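# Load four cartons onto cart and park it

## Task

Move all four cartons from the desk onto the utility cart. None of them may overhang any edge of the cart's trays. Then get the cart into the yellow taped bay so that every one of its four wheels sits inside the tape and none touches the tape. Finally release everything and back the robot away. The robot must not tip over or be left leaning. Anything that stays in place only because the robot is holding or pushing it counts as not done.

## Robot and tools

ROBOT. A Hello Robot Stretch 4 with one arm. It has an omni-wheel base, a mast carrying a lift, a telescoping arm that reaches straight forward, a three-joint wrist (yaw, pitch, roll) and a two-finger gripper with springy steel fingers. It stands about 1.6 m tall, and the base rim lies within 0.23 m of the base origin. Something in the room may occasionally nudge a loose object.

FRAMES. Base frame: origin on the floor beneath the base centre, x ahead, y to the left, z up. hand_pose is reported in this frame as the point between the open fingertips. With all wrist joints at 0, its axes line up with the base frame. The printed value can be somewhat off. The odometry frame is the base frame as it stood when the scene began. base_odometry integrates wheel rotation, so slipping shows up as travel. Its heading runs from -3.142 to 3.142, positive to the left.

execute_actions(actions, cameras). actions is a list holding one action, or an empty list to just read the state and images. An action contains "base", "joints" or both, and may add "pace" and "contact_limits". Alternatively it contains only {"end_of_arm": "enable_torque"}, which re-powers any wrist or gripper motor that shut itself off so that it holds its present position. Base and joint motions start together and may finish at different times.
- base: exactly one relative move from where the base last reported itself. translate_m: straight drive in metres, forward positive, -2 to 2. strafe_m: sideways in metres, left positive, -2 to 2. rotate_rad: turn in place in radians, counter-clockwise from above positive, -3.2 to 3.2.
- joints: absolute targets, keyed by name. lift_m 0 to 1.2 m. arm_m 0 to 0.55 m of extension. wrist_yaw_rad -1.134 to 4.276 (0 points ahead, positive turns left, 3.14 is folded back, and above 3.4 the arm may obstruct it). wrist_pitch_rad -1.117 to 4.259 (0 level, 1.57 pointing down). wrist_roll_rad -1.117 to 4.259 (0 puts both fingers level; positive turns the gripper clockwise as seen from behind). gripper_m -0.038 to 0.141 m, the fingertip gap when empty; negative values press the tips together. Tolerances for done: lift and arm ±0.004, yaw and roll ±0.02, pitch ±0.05, gripper ±0.004. A target outside a joint's range is clipped, played and reported. Any other out-of-range value or unknown key gets the whole call refused, with no motion.
- pace: "slow", "default", "fast" or "max" (default if omitted). The base reaches 0.1/0.3/0.4/0.6 m/s and 1/2/3/4 rad/s respectively. Once the lift is above 0.2 m at the start of a base move, speed is reduced further, down to 0.3 m/s and 1 rad/s at 1.2 m.
- contact_limits: {"arm_m": value} from 0 (gentlest) to 0.75 (firmest), 0.5 if omitted; how hard the arm may push before it halts.
- cameras: list chosen from head_camera, head_left_camera, head_right_camera, wrist_camera, or "all". Omitted, null or ["all"] gives every camera; [] gives none. The pictures line lists the images' order.
A joint or base left out of an action may keep pushing toward its previous target without the status showing it. If a result reports a stop, the remaining execute_actions, wait and finished_scene calls in that same reply are skipped.

wait(seconds): 0 to 10 s with nothing new commanded; returns state and images. zoom_image(camera, region): enlarges [x0, y0, x1, y1] pixels (origin top-left, at most 504 by 504) of that camera's most recent full image. read_manual(section): gives only licence texts ("licences"). finished_scene(scene): pass the current scene's number; it ends the scene irreversibly once the last command has been held, reports success and gives the next task. A reply with no tool call ends everything.

CAMERAS. head_camera (420x560) at the mast top looks ahead and down; turn the base to aim it. head_left_camera and head_right_camera (420x672 fisheyes) look down more steeply and show the base and arm. wrist_camera (616x392) looks along the fingers, tips near the bottom of its picture.

RESULTS. lidar_m: 12 rough distances from the base origin, 30-degree sectors, first straight ahead then counter-clockwise (4th left, 7th behind, 10th right). "-" means nothing seen or closer than 0.25 m. It senses from about 0.15 m up to robot height, so table tops register; it may miss glass, thin legs and much behind the robot. wrist_depth_mm: 7x7 grid of median depths from top-left, 100 to 2000 mm, "-" if invalid; the robot body appears. turned_by_wheels versus turned_by_imu differing by over about 0.1 rad suggests a collision or slip, and the heading error is roughly their difference. base_tilt in degrees, forward and right positive, with a fixed bias up to about 1.5. motor_effort: percent of maximum, positive toward higher joint values, peak of the last action in brackets; noisy with fixed offsets. For wheel_0, wheel_1, wheel_2 positive turns the base right. An on_its_own note that resting effort is out of range hints at a load or contact; a load in a level gripper shifts wrist_pitch_rad effort away from 0.
Statuses: done; off_target (stopped short, may still push); contact_stop_at_<key> (blocked, target dropped, and lift, arm or wheels go slack, so a lift can sag and a base can roll); limit_stop_at_<name>, including limit_stop_at_tilt (leaning beyond 6 degrees, lift/arm/wheels slack and unresponsive until upright) and limit_stop_at_own_body (self-collision; move away from the body); time_out; torque_fault (a wrist or gripper motor overloaded and went limp; send enable_torque). Slack parts hold again when next commanded. In on_its_own, "held at" is the held target, not the position.

GRIPPING. Command a gap smaller than the object's width; the further below, the harder the squeeze, pulling the object inward by up to a third of that difference. Neither the reading nor done proves a grasp; a firm squeeze at a target of 0 or more shows in gripper_m effort. Fingertips pressed onto a surface beneath can jam; lift up.

CAUTIONS. Raise lift_m to 0.4 with wrist_yaw_rad 0 together to unfold the wrist at start. Pitching up below -0.2 while rolled below -0.4 or above 4 risks self-collision. Don't turn or drive carrying over 1 kg with arm_m above 0.2, especially at fast paces. Steady pushing or pulling, a high gripper or a high contact limit can tip the robot. A level gripper holding over about 2 kg, or pressing the gripper into things, triggers torque faults. A tilt that differs from the starting value may mean a wheel is on something. Avoid drops, slips, slams and hard collisions, and keep cartons from falling. The world keeps running while you reply, with the robot holding its last command.

Each tool is called as name(argument=value, ...), one argument or row to a line, values as JSON.

## Session

execute_actions(
  actions=[],
)

Scene clock: 0.00 s.
base_odometry: x=+0.000 y=+0.000 heading=+0.000 (m, m, rad; odometry frame)
turned_by_wheels: +0.000 (rad since the last result)
turned_by_imu: +0.000 (rad since the last result)
base_tilt: forward=-0.3 right=-0.1 (deg)
lidar_m: 0.70 0.70 1.74 1.60 1.65 1.96 1.03 1.03 2.39 1.74 1.34 0.80
base_status: not commanded
joint_positions: lift_m=+0.213 arm_m=-0.003 wrist_yaw_rad=+3.194 wrist_pitch_rad=-0.012 wrist_roll_rad=-0.011 gripper_m=+0.057
joint_status: not commanded
motor_effort: lift_m=+18 arm_m=+0 wrist_yaw_rad=+2 wrist_pitch_rad=-6 wrist_roll_rad=-1 gripper_m=-4 wheel_0=+0 wheel_1=+1 wheel_2=-1 (%)
hand_pose: x=-0.1244 y=+0.0723 z=+0.3948 quat_wxyz=(-0.026, +0.006, -0.005, +1.000) (m; base frame)
wrist_depth_mm: - - 136 - - - - / - - 137 - - - 1921 / - 112 138 - - - 1983 / 144 141 197 - - - - / 218 1366 1255 - - - 1921 / 219 1281 201 1366 194 1430 1366 / 217 891 991 107 1008 946 991
pictures: head_camera, head_left_camera, head_right_camera, wrist_camera
Images, in order (width x height): head_camera 420x560, head_left_camera 420x672, head_right_camera 420x672, wrist_camera 616x392.

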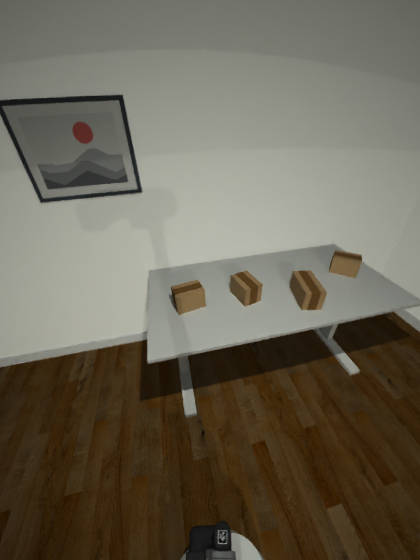

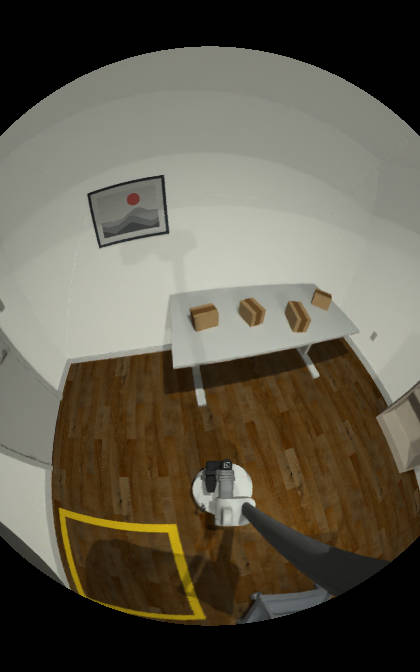

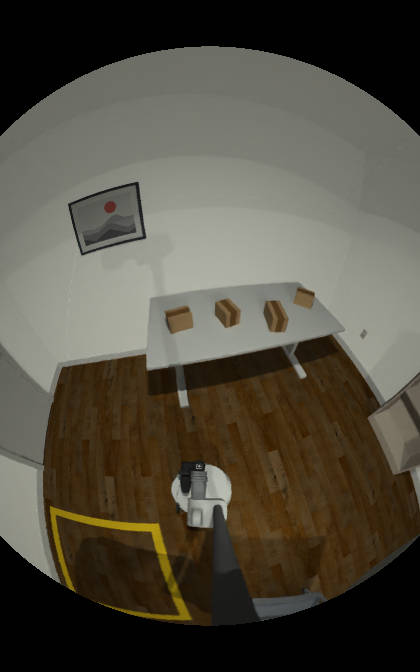

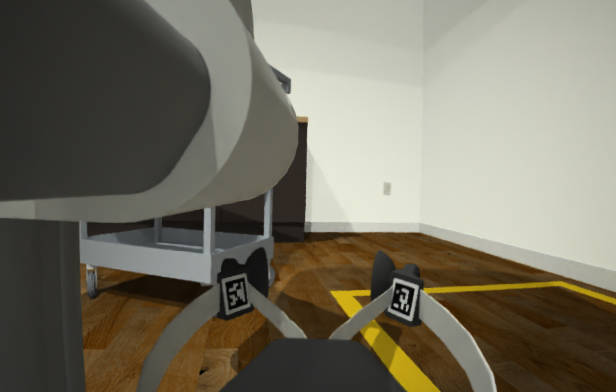

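execute_actions(
  actions=[
    {"base": {"rotate_rad": 3.14}, "pace": "fast"},
  ],
)

Scene clock: 8.87 s.
base_odometry: x=+0.000 y=+0.000 heading=+3.139 (m, m, rad; odometry frame)
turned_by_wheels: +3.139 (rad since the last result)
turned_by_imu: +3.230 (rad since the last result)
base_tilt: forward=-0.1 right=+0.0 (deg)
lidar_m: 1.03 1.08 2.35 1.78 1.31 0.79 0.69 0.70 1.79 1.61 1.65 2.00
base_status: done
joint_positions: lift_m=+0.213 arm_m=-0.003 wrist_yaw_rad=+3.194 wrist_pitch_rad=-0.012 wrist_roll_rad=-0.011 gripper_m=+0.057
joint_status: not commanded
motor_effort: lift_m=+18(18) arm_m=+0(1) wrist_yaw_rad=+2(2) wrist_pitch_rad=-6(6) wrist_roll_rad=-1(2) gripper_m=-3(3) wheel_0=-3(8) wheel_1=-2(6) wheel_2=-3(15) (%)
hand_pose: x=-0.1243 y=+0.0723 z=+0.3948 quat_wxyz=(-0.026, +0.006, -0.005, +1.000) (m; base frame)
wrist_depth_mm: - - 136 1618 1708 1756 1756 / - - 137 878 1060 1008 1078 / - 112 138 1281 1708 1756 1336 / 144 140 197 1661 1661 1708 1863 / 218 1661 1618 1618 1708 1808 1808 / 219 1308 202 1397 194 1397 1336 / 218 904 904 107 1008 904 1008
pictures: head_camera, head_left_camera, head_right_camera, wrist_camera
Images, in order (width x height): head_camera 420x560, head_left_camera 420x672, head_right_camera 420x672, wrist_camera 616x392.

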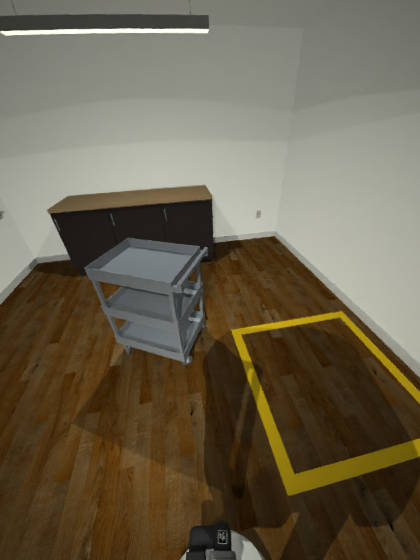

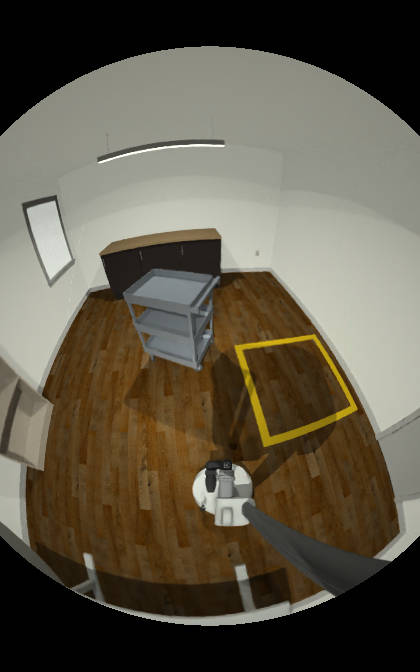

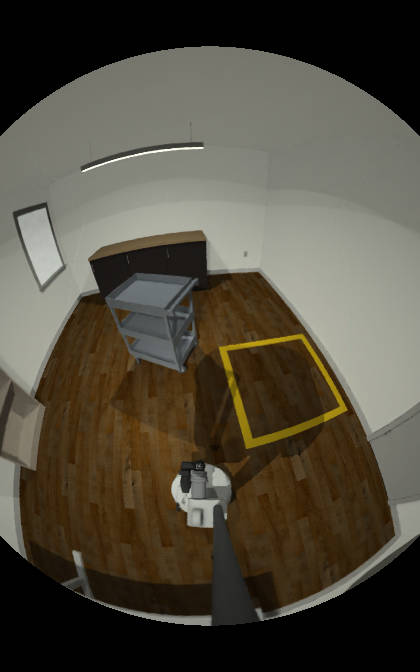

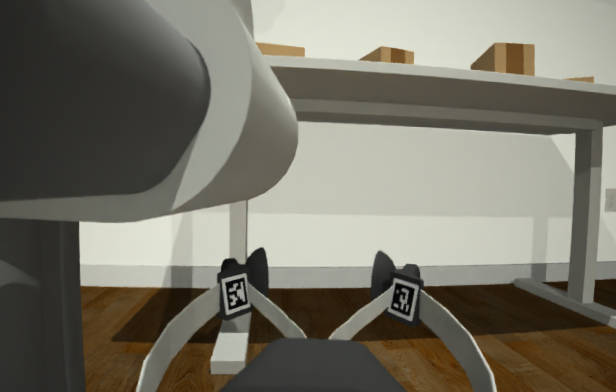

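execute_actions(
  actions=[
    {"base": {"rotate_rad": -2.95}, "joints": {"lift_m": 0.95, "wrist_yaw_rad": 0, "wrist_pitch_rad": 0.6, "gripper_m": 0.13}, "pace": "fast"},
  ],
)

Scene clock: 29.27 s.
base_odometry: x=+0.000 y=+0.000 heading=+0.190 (m, m, rad; odometry frame)
turned_by_wheels: -2.949 (rad since the last result)
turned_by_imu: -3.030 (rad since the last result)
base_tilt: forward=+0.0 right=+0.2 (deg)
lidar_m: 0.70 1.48 1.72 1.60 1.69 2.28 1.06 1.22 1.85 1.73 1.03 0.75
base_status: done
joint_positions: lift_m=+0.950 arm_m=-0.003 wrist_yaw_rad=+0.000 wrist_pitch_rad=+0.602 wrist_roll_rad=-0.011 gripper_m=+0.130
joint_status: all done
motor_effort: lift_m=+21(22) arm_m=+0(0) wrist_yaw_rad=+1(4) wrist_pitch_rad=-5(2) wrist_roll_rad=-1(1) gripper_m=-2(4) wheel_0=+3(9) wheel_1=+2(15) wheel_2=+2(11) (%)
hand_pose: x=+0.4061 y=-0.0874 z=+0.9646 quat_wxyz=(+0.955, -0.005, +0.296, +0.002) (m; base frame)
wrist_depth_mm: 1182 1182 1182 1205 1182 1182 1182 / 1281 1308 1255 809 1078 1060 1182 / 1430 1430 854 798 854 809 831 / 1576 1576 691 699 691 699 691 / 1576 1661 1499 1499 1537 1537 1537 / 1336 1336 1336 1366 1308 1281 1366 / 1205 1182 1229 107 1229 1229 1205
pictures: head_camera, head_left_camera, head_right_camera, wrist_camera
Images, in order (width x height): head_camera 420x560, head_left_camera 420x672, head_right_camera 420x672, wrist_camera 616x392.

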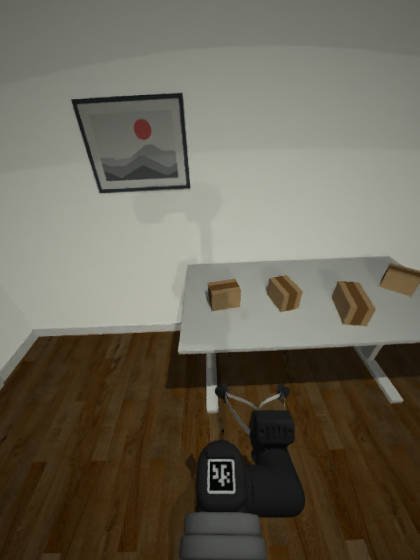

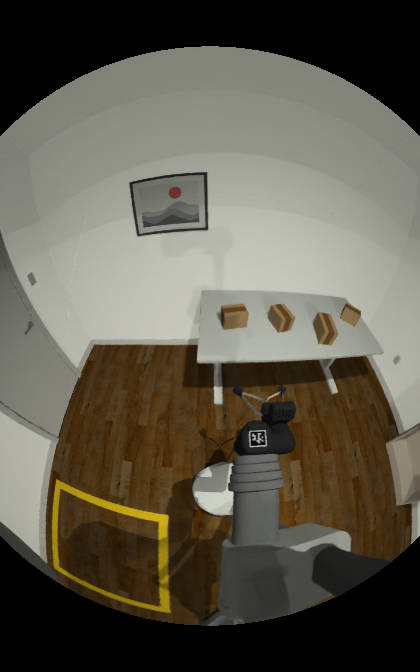

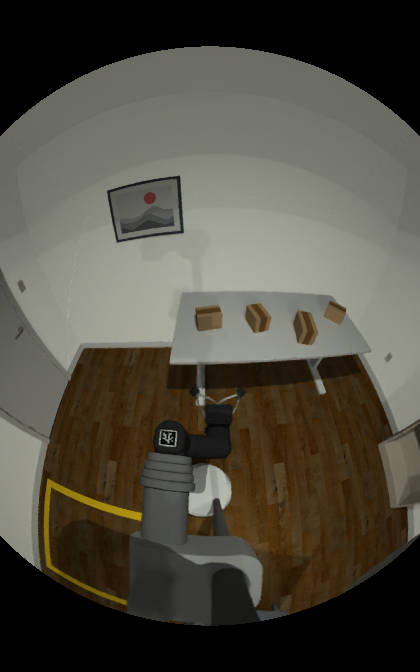

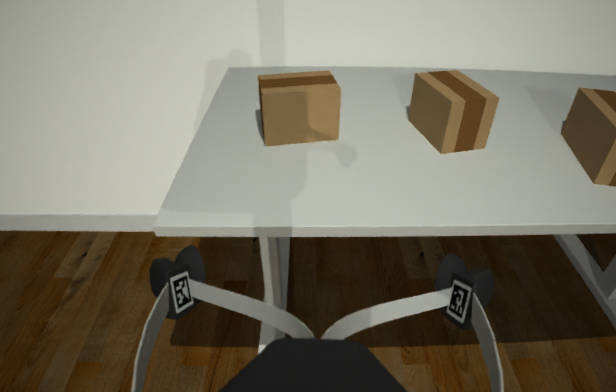

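execute_actions(
  actions=[
    {"base": {"translate_m": 0.36}, "joints": {"lift_m": 1.1, "wrist_pitch_rad": 1.57, "wrist_roll_rad": 1.57, "arm_m": 0.45, "gripper_m": 0.14}, "pace": "fast"},
  ],
)

Scene clock: 55.63 s.
base_odometry: x=+0.353 y=+0.068 heading=+0.190 (m, m, rad; odometry frame)
turned_by_wheels: +0.000 (rad since the last result)
turned_by_imu: +0.001 (rad since the last result)
base_tilt: forward=-0.2 right=+0.0 (deg)
lidar_m: 0.33 0.35 1.54 1.62 1.71 2.31 1.45 1.64 1.83 1.78 0.52 0.37
base_status: done
joint_positions: lift_m=+1.100 arm_m=+0.449 wrist_yaw_rad=+0.000 wrist_pitch_rad=+1.570 wrist_roll_rad=+1.570 gripper_m=+0.140
joint_status: all done
motor_effort: lift_m=+21(21) arm_m=+5(4) wrist_yaw_rad=+1(3) wrist_pitch_rad=+1(3) wrist_roll_rad=+0(6) gripper_m=-1(3) wheel_0=+4(7) wheel_1=+4(6) wheel_2=-3(15) (%)
hand_pose: x=+0.6204 y=-0.0874 z=+0.9894 quat_wxyz=(+0.501, +0.500, +0.500, -0.499) (m; base frame)
wrist_depth_mm: 496 496 424 480 492 488 1205 / 500 496 496 492 492 488 1229 / 504 500 500 496 496 488 1229 / 508 508 504 496 496 500 991 / 508 508 382 394 496 500 1025 / 512 512 384 382 500 500 1255 / 512 517 512 107 500 504 1229
pictures: head_camera, head_left_camera, head_right_camera, wrist_camera
Images, in order (width x height): head_camera 420x560, head_left_camera 420x672, head_right_camera 420x672, wrist_camera 616x392.

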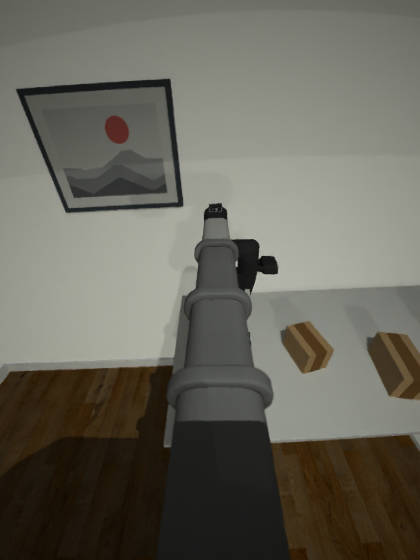

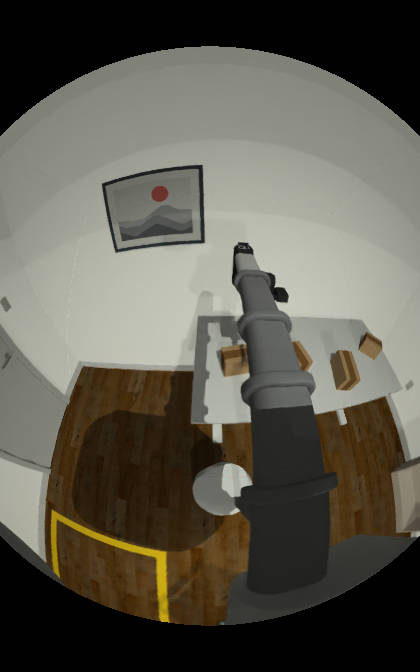

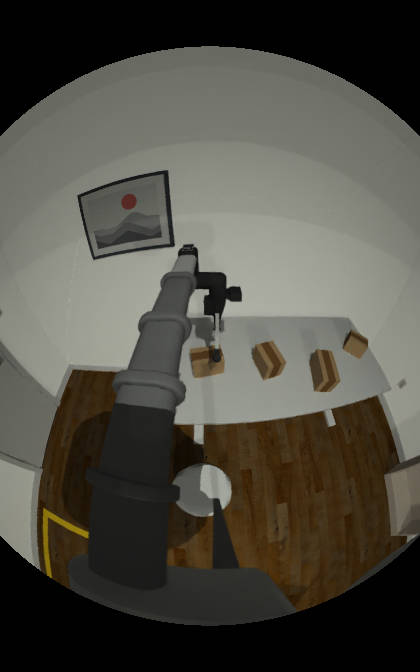

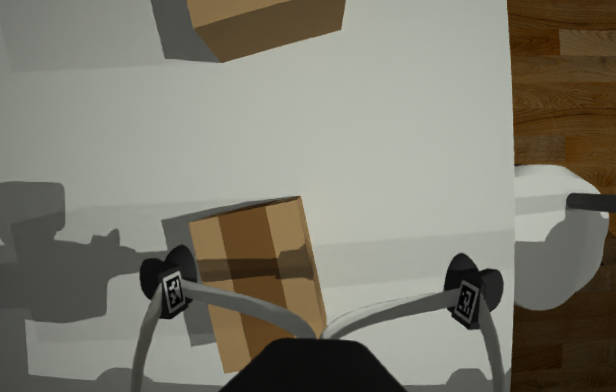

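execute_actions(
  actions=[
    {"joints": {"lift_m": 0.98, "wrist_roll_rad": 1.35, "arm_m": 0.51, "gripper_m": 0.141}},
  ],
  cameras=["wrist_camera", "head_right_camera"],
)

Scene clock: 74.00 s.
base_odometry: x=+0.353 y=+0.068 heading=+0.190 (m, m, rad; odometry frame)
turned_by_wheels: +0.000 (rad since the last result)
turned_by_imu: +0.001 (rad since the last result)
base_tilt: forward=-0.1 right=-0.1 (deg)
lidar_m: 0.33 0.34 1.52 1.62 1.73 2.31 1.44 1.66 1.83 1.77 0.52 0.37
base_status: not commanded
joint_positions: lift_m=+0.980 arm_m=+0.509 wrist_yaw_rad=+0.000 wrist_pitch_rad=+1.570 wrist_roll_rad=+1.350 gripper_m=+0.141
joint_status: all done
motor_effort: lift_m=+13(20) arm_m=+5(4) wrist_yaw_rad=+1(1) wrist_pitch_rad=+1(2) wrist_roll_rad=-2(4) gripper_m=+1(1) wheel_0=+4(4) wheel_1=+4(4) wheel_2=-3(3) (%)
hand_pose: x=+0.6803 y=-0.0874 z=+0.8701 quat_wxyz=(+0.552, +0.442, +0.552, -0.442) (m; base frame)
wrist_depth_mm: 377 375 368 375 373 366 368 / 377 377 373 375 368 368 370 / 382 379 382 377 375 368 375 / 382 382 382 377 377 375 373 / 384 387 263 260 377 375 375 / 389 387 265 262 262 211 377 / 392 394 384 107 384 384 379
pictures: head_right_camera, wrist_camera
Images, in order (width x height): head_right_camera 420x672, wrist_camera 616x392.

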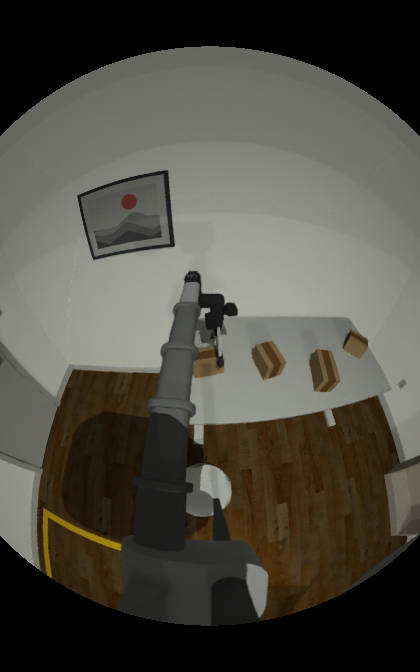

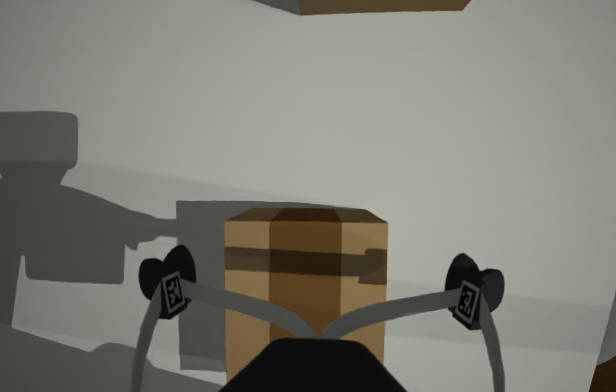

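execute_actions(
  actions=[
    {"joints": {"lift_m": 0.85}},
  ],
  cameras=["wrist_camera", "head_right_camera"],
)

Scene clock: 81.93 s.
base_odometry: x=+0.353 y=+0.068 heading=+0.190 (m, m, rad; odometry frame)
turned_by_wheels: +0.000 (rad since the last result)
turned_by_imu: +0.002 (rad since the last result)
base_tilt: forward=-0.3 right=+0.0 (deg)
lidar_m: 0.34 0.35 1.54 1.63 1.69 2.30 1.43 1.65 1.85 1.79 0.51 0.36
base_status: not commanded
joint_positions: lift_m=+0.877 arm_m=+0.509 wrist_yaw_rad=+0.002 wrist_pitch_rad=+1.563 wrist_roll_rad=+1.350 gripper_m=+0.141
joint_status: lift_m contact_stop (moved -0.104 of -0.130)
on_its_own: lift_m is slack since a contact_stop (your +0.850 is given up)
motor_effort: lift_m=+15(15) arm_m=+4(5) wrist_yaw_rad=-4(4) wrist_pitch_rad=+20(20) wrist_roll_rad=-2(2) gripper_m=-2(3) wheel_0=+3(3) wheel_1=+1(4) wheel_2=+0(3) (%)
hand_pose: x=+0.6826 y=-0.0874 z=+0.7663 quat_wxyz=(+0.554, +0.443, +0.550, -0.440) (m; base frame)
wrist_depth_mm: 282 278 277 276 272 268 267 / 283 281 278 274 274 272 268 / 283 282 279 278 276 272 271 / 286 285 281 278 277 274 273 / 287 286 162 160 162 276 274 / 289 286 162 160 160 194 274 / 291 289 164 107 160 278 277
pictures: head_right_camera, wrist_camera
Images, in order (width x height): head_right_camera 420x672, wrist_camera 616x392.

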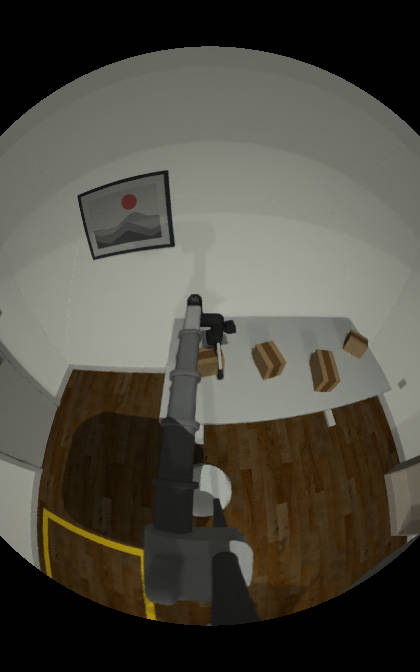

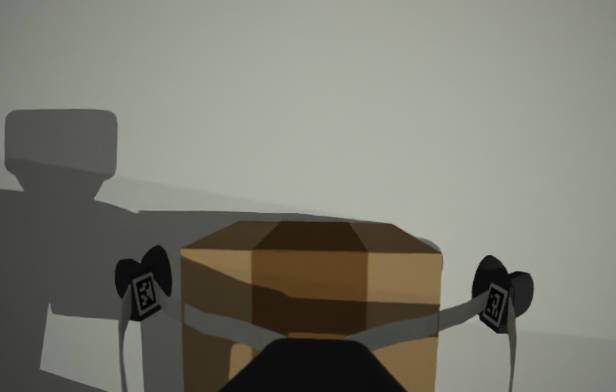

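execute_actions(
  actions=[
    {"joints": {"lift_m": 0.882, "gripper_m": 0.05}},
  ],
  cameras=["wrist_camera", "head_right_camera"],
)

Scene clock: 89.90 s.
base_odometry: x=+0.353 y=+0.068 heading=+0.190 (m, m, rad; odometry frame)
turned_by_wheels: +0.000 (rad since the last result)
turned_by_imu: +0.002 (rad since the last result)
base_tilt: forward=-0.1 right=+0.1 (deg)
lidar_m: 0.34 0.36 1.51 1.62 1.71 2.29 1.42 1.65 1.84 1.79 0.50 0.36
base_status: not commanded
joint_positions: lift_m=+0.882 arm_m=+0.509 wrist_yaw_rad=+0.000 wrist_pitch_rad=+1.569 wrist_roll_rad=+1.350 gripper_m=+0.050
joint_status: all done
motor_effort: lift_m=+15(17) arm_m=+3(3) wrist_yaw_rad=+1(5) wrist_pitch_rad=+3(22) wrist_roll_rad=-2(2) gripper_m=-25(26) wheel_0=+3(3) wheel_1=+1(1) wheel_2=+0(0) (%)
hand_pose: x=+0.6808 y=-0.0874 z=+0.7719 quat_wxyz=(+0.553, +0.442, +0.552, -0.441) (m; base frame)
wrist_depth_mm: 276 276 274 273 272 270 270 / 277 276 276 273 273 272 270 / 281 278 277 277 276 273 273 / 282 281 279 278 277 276 274 / 285 282 160 158 165 277 277 / 286 182 160 158 157 175 278 / 287 286 161 107 158 281 279
pictures: head_right_camera, wrist_camera
Images, in order (width x height): head_right_camera 420x672, wrist_camera 616x392.

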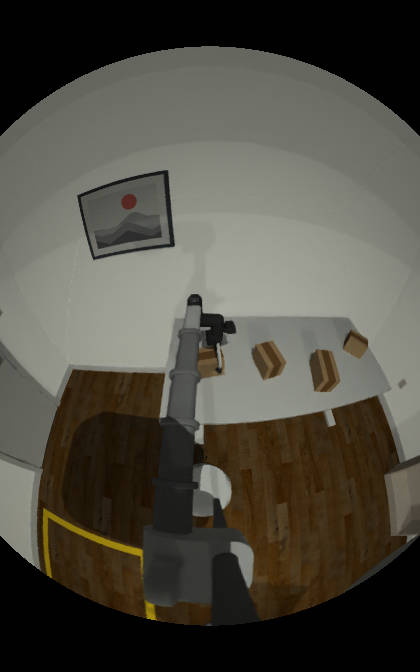

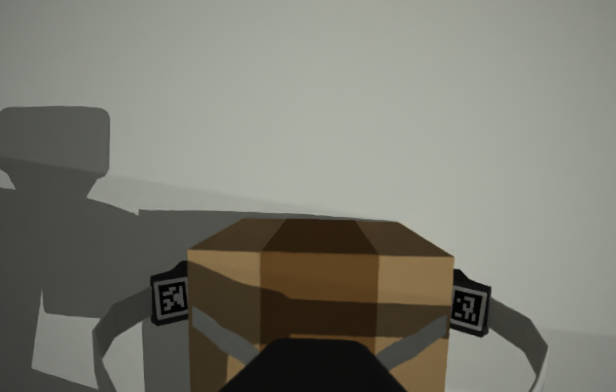

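Gripper effort of -25 suggests a grip. I'll lift while retracting the arm, then check whether the carton is held.

execute_actions(
  actions=[
    {"joints": {"lift_m": 1.0}, "pace": "slow"},
  ],
  cameras=["wrist_camera", "head_right_camera"],
)

execute_actions(
  actions=[
    {"joints": {"arm_m": 0.0}},
  ],
  cameras=["wrist_camera", "head_right_camera"],
)

Scene clock: 96.57 s.
base_odometry: x=+0.353 y=+0.068 heading=+0.190 (m, m, rad; odometry frame)
turned_by_wheels: +0.000 (rad since the last result)
turned_by_imu: +0.002 (rad since the last result)
base_tilt: forward=-0.2 right=+0.0 (deg)
lidar_m: 0.35 0.36 1.52 1.63 1.70 2.27 1.42 1.66 1.85 1.77 0.52 0.37
base_status: not commanded
joint_positions: lift_m=+0.999 arm_m=+0.509 wrist_yaw_rad=+0.000 wrist_pitch_rad=+1.569 wrist_roll_rad=+1.350 gripper_m=+0.050
joint_status: all done
motor_effort: lift_m=+24(25) arm_m=+3(3) wrist_yaw_rad=+0(1) wrist_pitch_rad=+2(3) wrist_roll_rad=-1(1) gripper_m=-25(24) wheel_0=+3(3) wheel_1=+1(1) wheel_2=+0(0) (%)
hand_pose: x=+0.6808 y=-0.0874 z=+0.8892 quat_wxyz=(+0.552, +0.442, +0.552, -0.441) (m; base frame)
wrist_depth_mm: 394 389 392 389 389 384 384 / 394 397 394 389 392 387 387 / 399 399 394 397 389 387 387 / 399 397 399 394 394 392 394 / 407 402 159 159 165 394 392 / 407 182 160 158 158 175 399 / 410 407 162 107 158 402 399
pictures: head_right_camera, wrist_camera
Images, in order (width x height): head_right_camera 420x672, wrist_camera 616x392.

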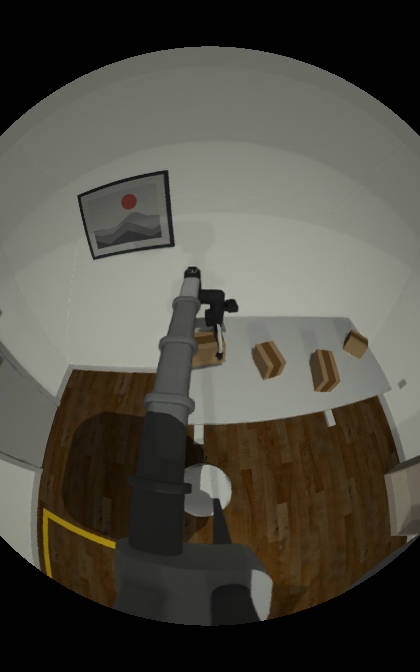

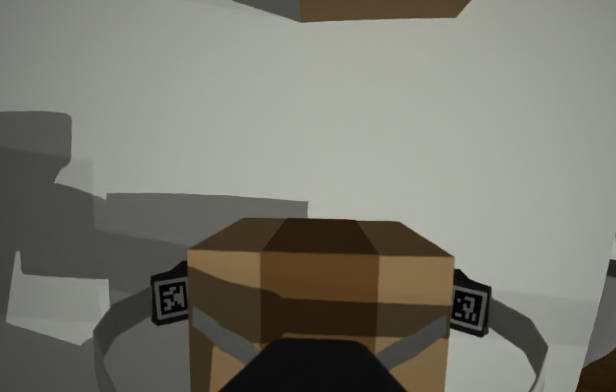

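Scene clock: 99.13 s.
base_odometry: x=+0.353 y=+0.068 heading=+0.190 (m, m, rad; odometry frame)
turned_by_wheels: +0.000 (rad since the last result)
turned_by_imu: +0.001 (rad since the last result)
base_tilt: forward=-0.1 right=+0.0 (deg)
lidar_m: 0.35 0.37 1.52 1.63 1.70 2.30 1.42 1.65 1.85 1.78 0.53 0.38
base_status: not commanded
joint_positions: lift_m=+0.999 arm_m=+0.001 wrist_yaw_rad=+0.000 wrist_pitch_rad=+1.570 wrist_roll_rad=+1.350 gripper_m=+0.050
joint_status: all done
motor_effort: lift_m=+24(24) arm_m=-5(6) wrist_yaw_rad=+2(1) wrist_pitch_rad=+1(3) wrist_roll_rad=-2(2) gripper_m=-26(24) wheel_0=+3(3) wheel_1=+1(1) wheel_2=+0(0) (%)
hand_pose: x=+0.1720 y=-0.0874 z=+0.8892 quat_wxyz=(+0.552, +0.442, +0.552, -0.442) (m; base frame)
wrist_depth_mm: 399 394 1138 1098 1118 1118 1098 / 399 397 1118 1138 1118 1098 1118 / 402 402 1160 1118 1118 1118 1118 / 404 404 1138 1098 904 1118 1098 / 407 404 160 159 164 554 1118 / 410 183 160 159 157 175 1160 / 413 1138 162 107 158 1118 1098
pictures: head_right_camera, wrist_camera
Images, in order (width x height): head_right_camera 420x672, wrist_camera 616x392.

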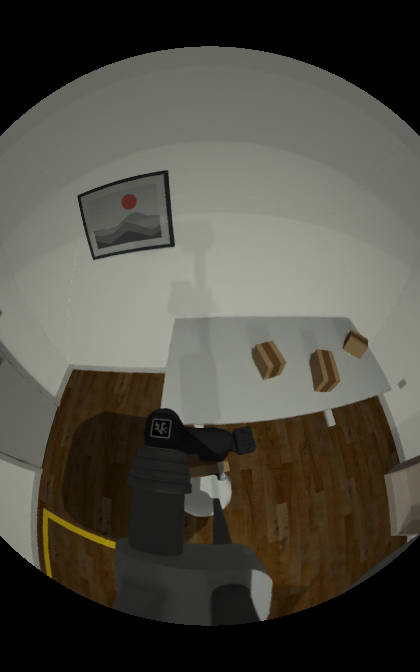

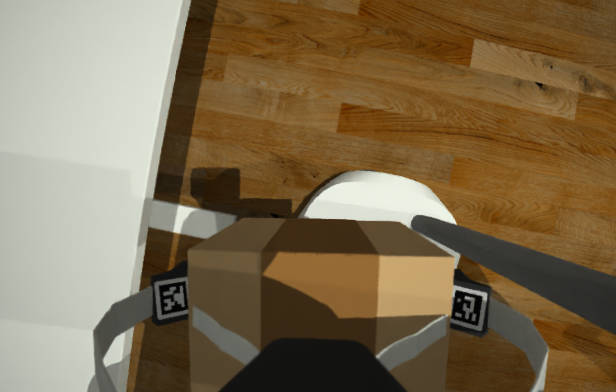

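execute_actions(
  actions=[
    {"base": {"rotate_rad": 2.95}, "joints": {"lift_m": 1.1}},
  ],
  cameras=["head_camera", "head_right_camera"],
)

Scene clock: 107.23 s.
base_odometry: x=+0.353 y=+0.068 heading=+3.139 (m, m, rad; odometry frame)
turned_by_wheels: +2.949 (rad since the last result)
turned_by_imu: +3.034 (rad since the last result)
base_tilt: forward=-0.3 right=+0.2 (deg)
lidar_m: 1.42 1.46 1.98 1.79 0.65 0.40 0.34 0.35 1.34 1.62 1.64 2.00
base_status: done
joint_positions: lift_m=+1.100 arm_m=+0.001 wrist_yaw_rad=+0.000 wrist_pitch_rad=+1.569 wrist_roll_rad=+1.350 gripper_m=+0.050
joint_status: all done
motor_effort: lift_m=+23(26) arm_m=-5(5) wrist_yaw_rad=+1(2) wrist_pitch_rad=+2(2) wrist_roll_rad=-1(2) gripper_m=-22(24) wheel_0=-4(7) wheel_1=-5(9) wheel_2=-4(9) (%)
hand_pose: x=+0.1722 y=-0.0874 z=+0.9893 quat_wxyz=(+0.552, +0.442, +0.552, -0.442) (m; base frame)
wrist_depth_mm: 1229 1229 1182 1255 1229 1205 1160 / 1205 1229 1255 1229 1229 1205 1205 / 1255 1229 1255 1255 1205 1229 1205 / 1308 1255 1229 1255 1025 1205 1205 / 1255 1255 159 159 164 554 1182 / 1308 182 160 158 157 175 1205 / 1281 1281 161 107 158 1255 1255
pictures: head_camera, head_right_camera
Images, in order (width x height): head_camera 420x560, head_right_camera 420x672.

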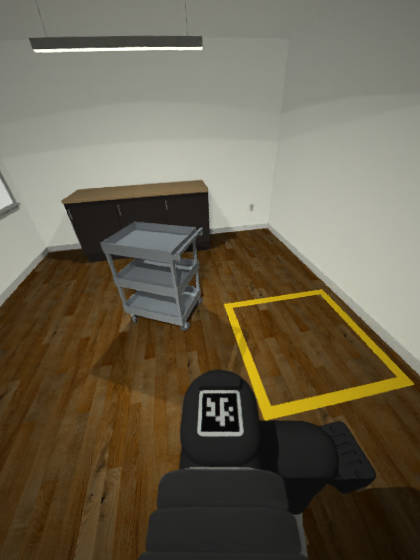

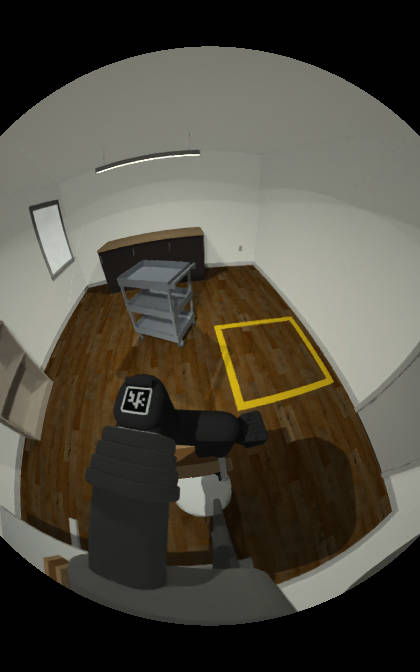

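execute_actions(
  actions=[
    {"base": {"translate_m": 0.8}, "pace": "fast"},
  ],
  cameras=["head_camera", "head_right_camera"],
)

Scene clock: 118.47 s.
base_odometry: x=-0.447 y=+0.070 heading=+3.139 (m, m, rad; odometry frame)
turned_by_wheels: +0.000 (rad since the last result)
turned_by_imu: +0.001 (rad since the last result)
base_tilt: forward=-0.1 right=+0.0 (deg)
lidar_m: 0.78 0.64 1.02 1.91 1.95 1.28 1.15 1.90 1.66 1.48 1.51 1.81
base_status: done
joint_positions: lift_m=+1.100 arm_m=+0.001 wrist_yaw_rad=+0.000 wrist_pitch_rad=+1.570 wrist_roll_rad=+1.350 gripper_m=+0.050
joint_status: not commanded
motor_effort: lift_m=+23(23) arm_m=-5(5) wrist_yaw_rad=+1(1) wrist_pitch_rad=+1(3) wrist_roll_rad=-2(2) gripper_m=-25(23) wheel_0=+2(9) wheel_1=+2(3) wheel_2=-2(12) (%)
hand_pose: x=+0.1721 y=-0.0874 z=+0.9893 quat_wxyz=(+0.552, +0.442, +0.552, -0.442) (m; base frame)
wrist_depth_mm: 1229 1229 1229 1229 1255 1205 1205 / 1229 1229 1255 1229 1205 1182 1229 / 1255 1255 1255 1229 1205 1255 1229 / 1255 1255 1255 1229 1025 1229 1229 / 1098 1255 160 159 165 564 1255 / 1118 182 160 158 157 175 1229 / 741 1281 161 107 158 1255 1229
pictures: head_camera, head_right_camera
Images, in order (width x height): head_camera 420x560, head_right_camera 420x672.

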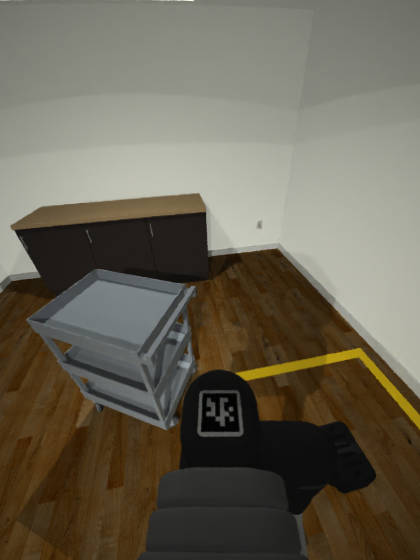

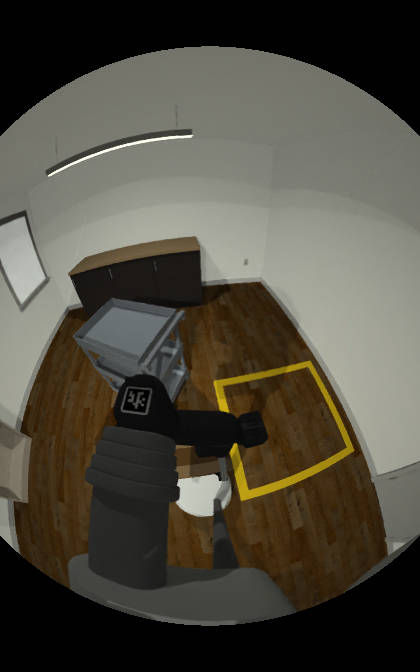

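execute_actions(
  actions=[
    {"base": {"rotate_rad": 0.6}},
  ],
  cameras=["head_camera", "head_right_camera"],
)

Scene clock: 128.50 s.
base_odometry: x=-0.447 y=+0.070 heading=-2.545 (m, m, rad; odometry frame)
turned_by_wheels: +0.599 (rad since the last result)
turned_by_imu: +0.617 (rad since the last result)
base_tilt: forward=-0.1 right=+0.1 (deg)
lidar_m: 0.62 2.40 1.90 1.91 1.24 1.15 1.96 1.60 1.49 1.52 1.93 0.66
base_status: done
joint_positions: lift_m=+1.100 arm_m=+0.001 wrist_yaw_rad=+0.000 wrist_pitch_rad=+1.570 wrist_roll_rad=+1.350 gripper_m=+0.050
joint_status: not commanded
motor_effort: lift_m=+23(23) arm_m=-5(5) wrist_yaw_rad=+1(1) wrist_pitch_rad=+2(2) wrist_roll_rad=-2(2) gripper_m=-22(24) wheel_0=-4(8) wheel_1=-3(12) wheel_2=-4(9) (%)
hand_pose: x=+0.1721 y=-0.0874 z=+0.9893 quat_wxyz=(+0.552, +0.442, +0.552, -0.442) (m; base frame)
wrist_depth_mm: 1042 1229 1255 1205 1229 1160 1205 / 1078 1205 1255 1182 1205 1205 1205 / 741 1078 1255 1229 1281 1205 1205 / 1098 1281 1229 1229 991 1229 1205 / 1281 1255 160 158 165 559 1255 / 1308 182 160 159 157 175 1229 / 1281 1281 162 107 158 1255 1281
pictures: head_camera, head_right_camera
Images, in order (width x height): head_camera 420x560, head_right_camera 420x672.

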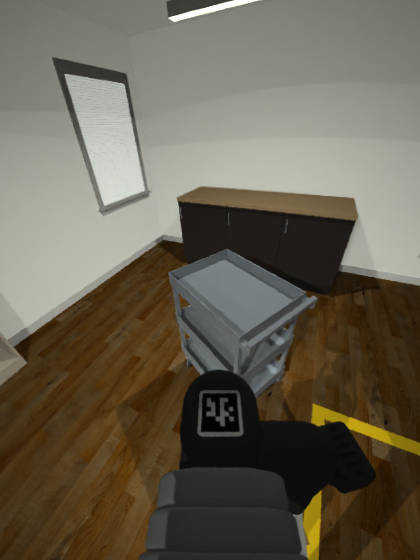

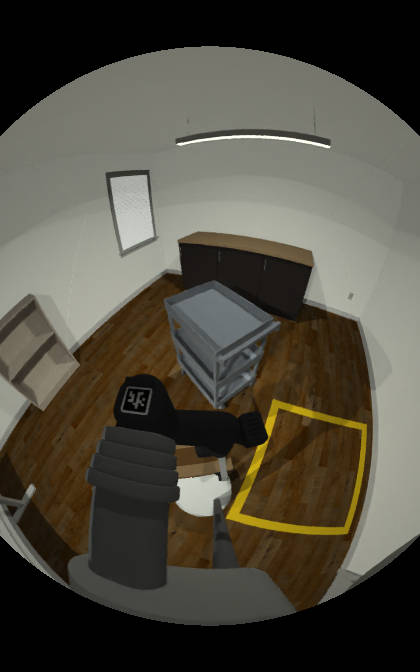

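execute_actions(
  actions=[
    {"joints": {"arm_m": 0.5, "lift_m": 1.15}},
  ],
  cameras=["head_camera", "wrist_camera", "head_right_camera"],
)

Scene clock: 138.47 s.
base_odometry: x=-0.447 y=+0.070 heading=-2.545 (m, m, rad; odometry frame)
turned_by_wheels: +0.000 (rad since the last result)
turned_by_imu: +0.002 (rad since the last result)
base_tilt: forward=-0.3 right=-0.1 (deg)
lidar_m: 0.58 2.38 1.89 1.94 1.23 1.14 1.96 1.58 1.48 1.52 1.96 0.67
base_status: not commanded
joint_positions: lift_m=+1.149 arm_m=+0.499 wrist_yaw_rad=+0.000 wrist_pitch_rad=+1.569 wrist_roll_rad=+1.350 gripper_m=+0.050
joint_status: all done
motor_effort: lift_m=+24(22) arm_m=+5(5) wrist_yaw_rad=+1(1) wrist_pitch_rad=+2(3) wrist_roll_rad=-2(2) gripper_m=-22(25) wheel_0=-4(4) wheel_1=-3(3) wheel_2=-4(4) (%)
hand_pose: x=+0.6705 y=-0.0874 z=+1.0392 quat_wxyz=(+0.552, +0.442, +0.552, -0.442) (m; base frame)
wrist_depth_mm: 473 469 466 1255 1255 1229 1229 / 469 469 473 1255 1281 1255 1255 / 477 469 466 732 1336 1281 1255 / 484 473 477 469 1281 1255 1281 / 480 480 160 158 165 1042 1078 / 484 182 160 158 157 175 1078 / 931 1336 162 107 158 1281 1308
pictures: head_camera, head_right_camera, wrist_camera
Images, in order (width x height): head_camera 420x560, head_right_camera 420x672, wrist_camera 616x392.

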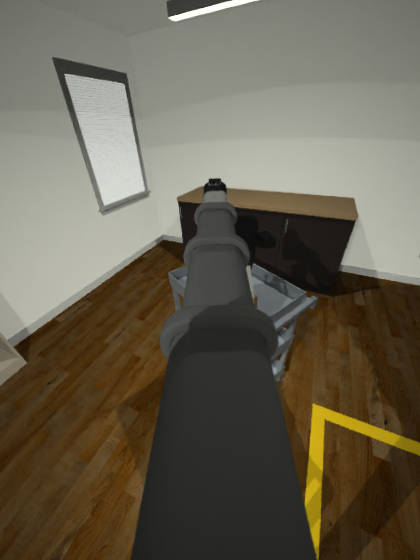

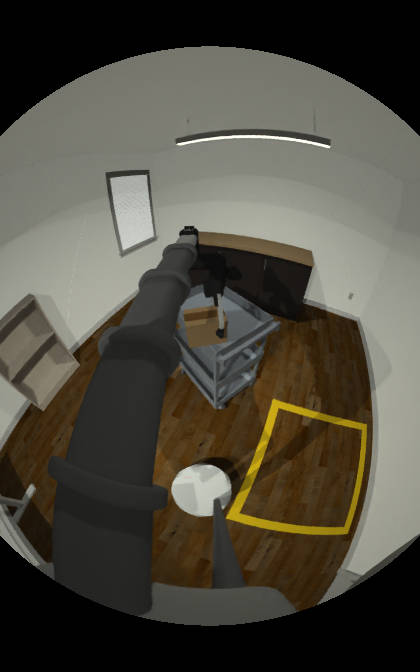

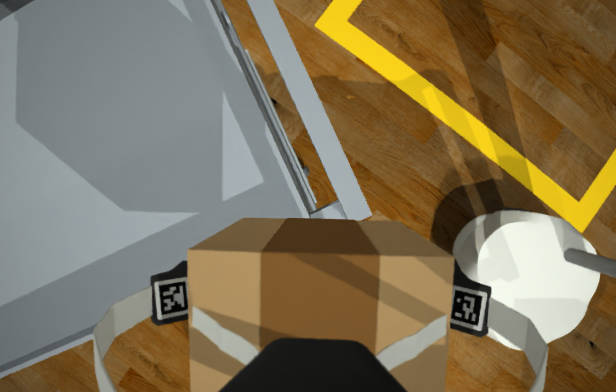

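execute_actions(
  actions=[
    {"base": {"translate_m": 0.2}, "joints": {"wrist_roll_rad": 0.85}, "pace": "slow"},
  ],
  cameras=["head_camera", "wrist_camera", "head_right_camera"],
)

Scene clock: 158.57 s.
base_odometry: x=-0.612 y=-0.043 heading=-2.544 (m, m, rad; odometry frame)
turned_by_wheels: +0.000 (rad since the last result)
turned_by_imu: +0.002 (rad since the last result)
base_tilt: forward=-0.3 right=-0.1 (deg)
lidar_m: 0.43 0.90 1.81 1.87 1.45 1.34 2.15 1.70 1.56 1.61 2.04 0.43
base_status: done
joint_positions: lift_m=+1.149 arm_m=+0.499 wrist_yaw_rad=+0.000 wrist_pitch_rad=+1.569 wrist_roll_rad=+0.850 gripper_m=+0.050
joint_status: all done
motor_effort: lift_m=+24(24) arm_m=+5(5) wrist_yaw_rad=+1(1) wrist_pitch_rad=+3(3) wrist_roll_rad=-2(2) gripper_m=-25(23) wheel_0=+4(5) wheel_1=+4(4) wheel_2=-5(9) (%)
hand_pose: x=+0.6706 y=-0.0874 z=+1.0392 quat_wxyz=(+0.645, +0.292, +0.644, -0.291) (m; base frame)
wrist_depth_mm: 469 469 466 462 455 413 1229 / 473 473 473 466 459 445 1255 / 480 469 477 466 466 442 1255 / 488 480 480 469 473 424 1281 / 492 484 160 159 164 415 1255 / 484 182 160 158 157 175 1281 / 1366 1336 161 107 158 1078 1281
pictures: head_camera, head_right_camera, wrist_camera
Images, in order (width x height): head_camera 420x560, head_right_camera 420x672, wrist_camera 616x392.

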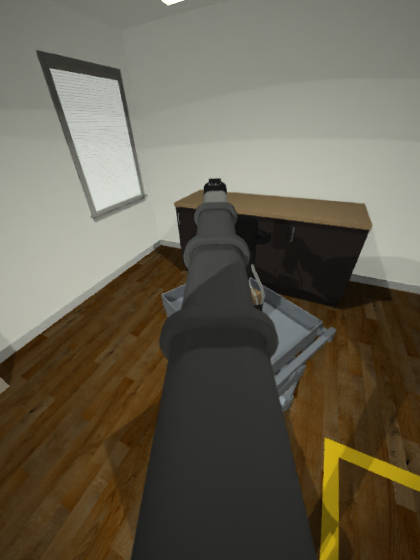

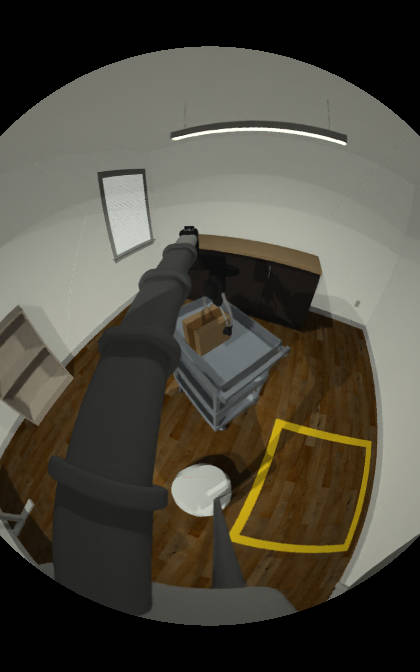

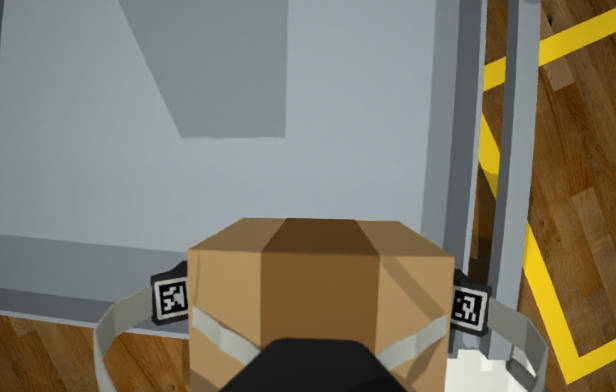

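execute_actions(
  actions=[
    {"base": {"strafe_m": -0.14}, "joints": {"arm_m": 0.54}, "pace": "slow"},
  ],
  cameras=["wrist_camera", "head_right_camera"],
)

Scene clock: 188.33 s.
base_odometry: x=-0.691 y=+0.073 heading=-2.544 (m, m, rad; odometry frame)
turned_by_wheels: +0.000 (rad since the last result)
turned_by_imu: +0.002 (rad since the last result)
base_tilt: forward=-0.2 right=+0.0 (deg)
lidar_m: 0.41 0.63 1.94 2.01 1.52 1.39 2.20 1.57 1.44 1.45 1.86 0.56
base_status: done
joint_positions: lift_m=+1.149 arm_m=+0.539 wrist_yaw_rad=+0.000 wrist_pitch_rad=+1.569 wrist_roll_rad=+0.850 gripper_m=+0.050
joint_status: all done
motor_effort: lift_m=+24(24) arm_m=+5(5) wrist_yaw_rad=+1(1) wrist_pitch_rad=+3(4) wrist_roll_rad=-2(2) gripper_m=-26(24) wheel_0=+3(8) wheel_1=-4(11) wheel_2=+0(4) (%)
hand_pose: x=+0.7105 y=-0.0874 z=+1.0392 quat_wxyz=(+0.645, +0.292, +0.644, -0.291) (m; base frame)
wrist_depth_mm: 427 1255 1255 1281 1229 1229 1205 / 473 469 473 466 469 1229 1255 / 477 473 469 466 469 1281 1255 / 480 477 473 473 469 1281 1255 / 488 477 160 159 165 1281 1308 / 488 182 160 158 158 175 1308 / 492 496 161 107 158 1078 1308
pictures: head_right_camera, wrist_camera
Images, in order (width x height): head_right_camera 420x672, wrist_camera 616x392.

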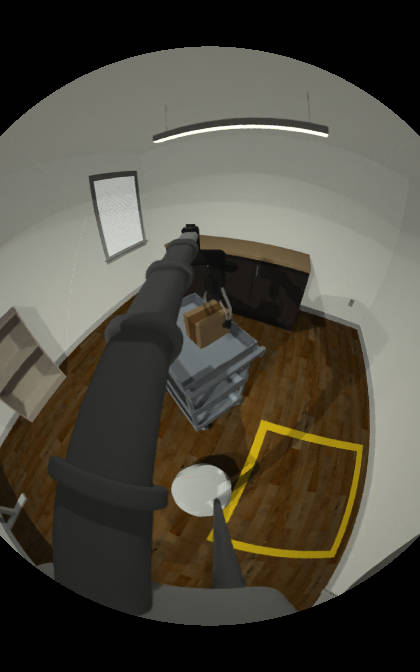

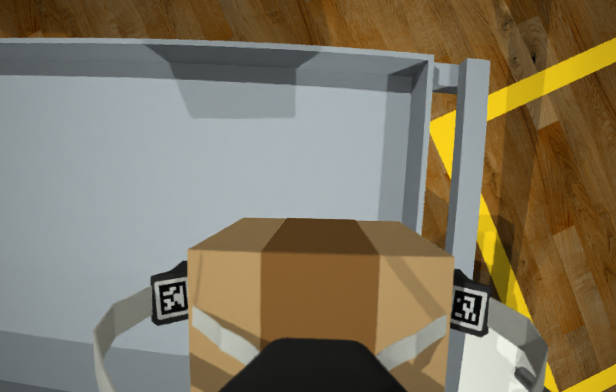

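execute_actions(
  actions=[],
  cameras=["head_left_camera", "head_camera"],
)

Scene clock: 225.13 s.
base_odometry: x=-0.691 y=+0.073 heading=-2.544 (m, m, rad; odometry frame)
turned_by_wheels: +0.000 (rad since the last result)
turned_by_imu: +0.001 (rad since the last result)
base_tilt: forward=-0.1 right=-0.1 (deg)
lidar_m: 0.42 0.64 1.95 2.01 1.50 1.41 2.21 1.57 1.44 1.46 1.86 0.56
base_status: done
joint_positions: lift_m=+1.149 arm_m=+0.539 wrist_yaw_rad=+0.000 wrist_pitch_rad=+1.569 wrist_roll_rad=+0.850 gripper_m=+0.050
joint_status: all done
motor_effort: lift_m=+24(24) arm_m=+4(5) wrist_yaw_rad=+1(1) wrist_pitch_rad=+3(4) wrist_roll_rad=-2(2) gripper_m=-24(24) wheel_0=+4(8) wheel_1=-4(11) wheel_2=+0(4) (%)
hand_pose: x=+0.7105 y=-0.0874 z=+1.0392 quat_wxyz=(+0.645, +0.292, +0.644, -0.291) (m; base frame)
wrist_depth_mm: 430 1281 1281 1281 1255 1229 1229 / 480 469 469 466 462 1281 1255 / 480 480 473 466 473 1255 1255 / 484 480 480 477 469 1281 1255 / 488 480 160 159 165 1255 1255 / 488 182 160 158 157 175 1308 / 500 488 162 107 158 1078 1281
pictures: head_camera, head_left_camera
Images, in order (width x height): head_camera 420x560, head_left_camera 420x672.

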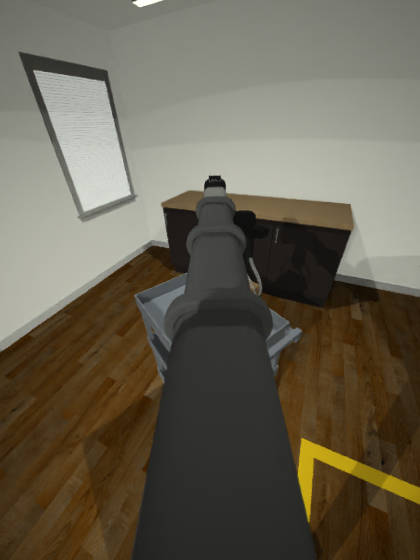

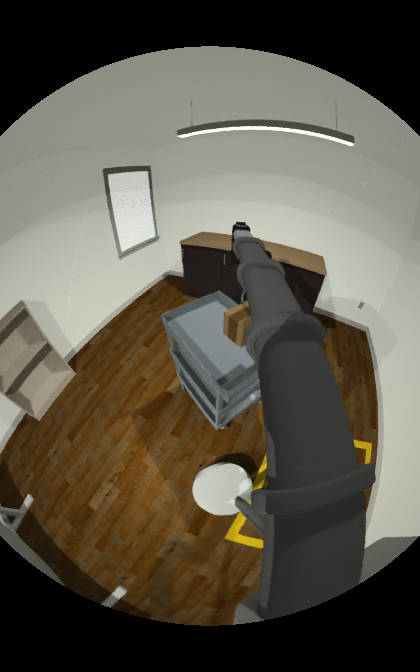

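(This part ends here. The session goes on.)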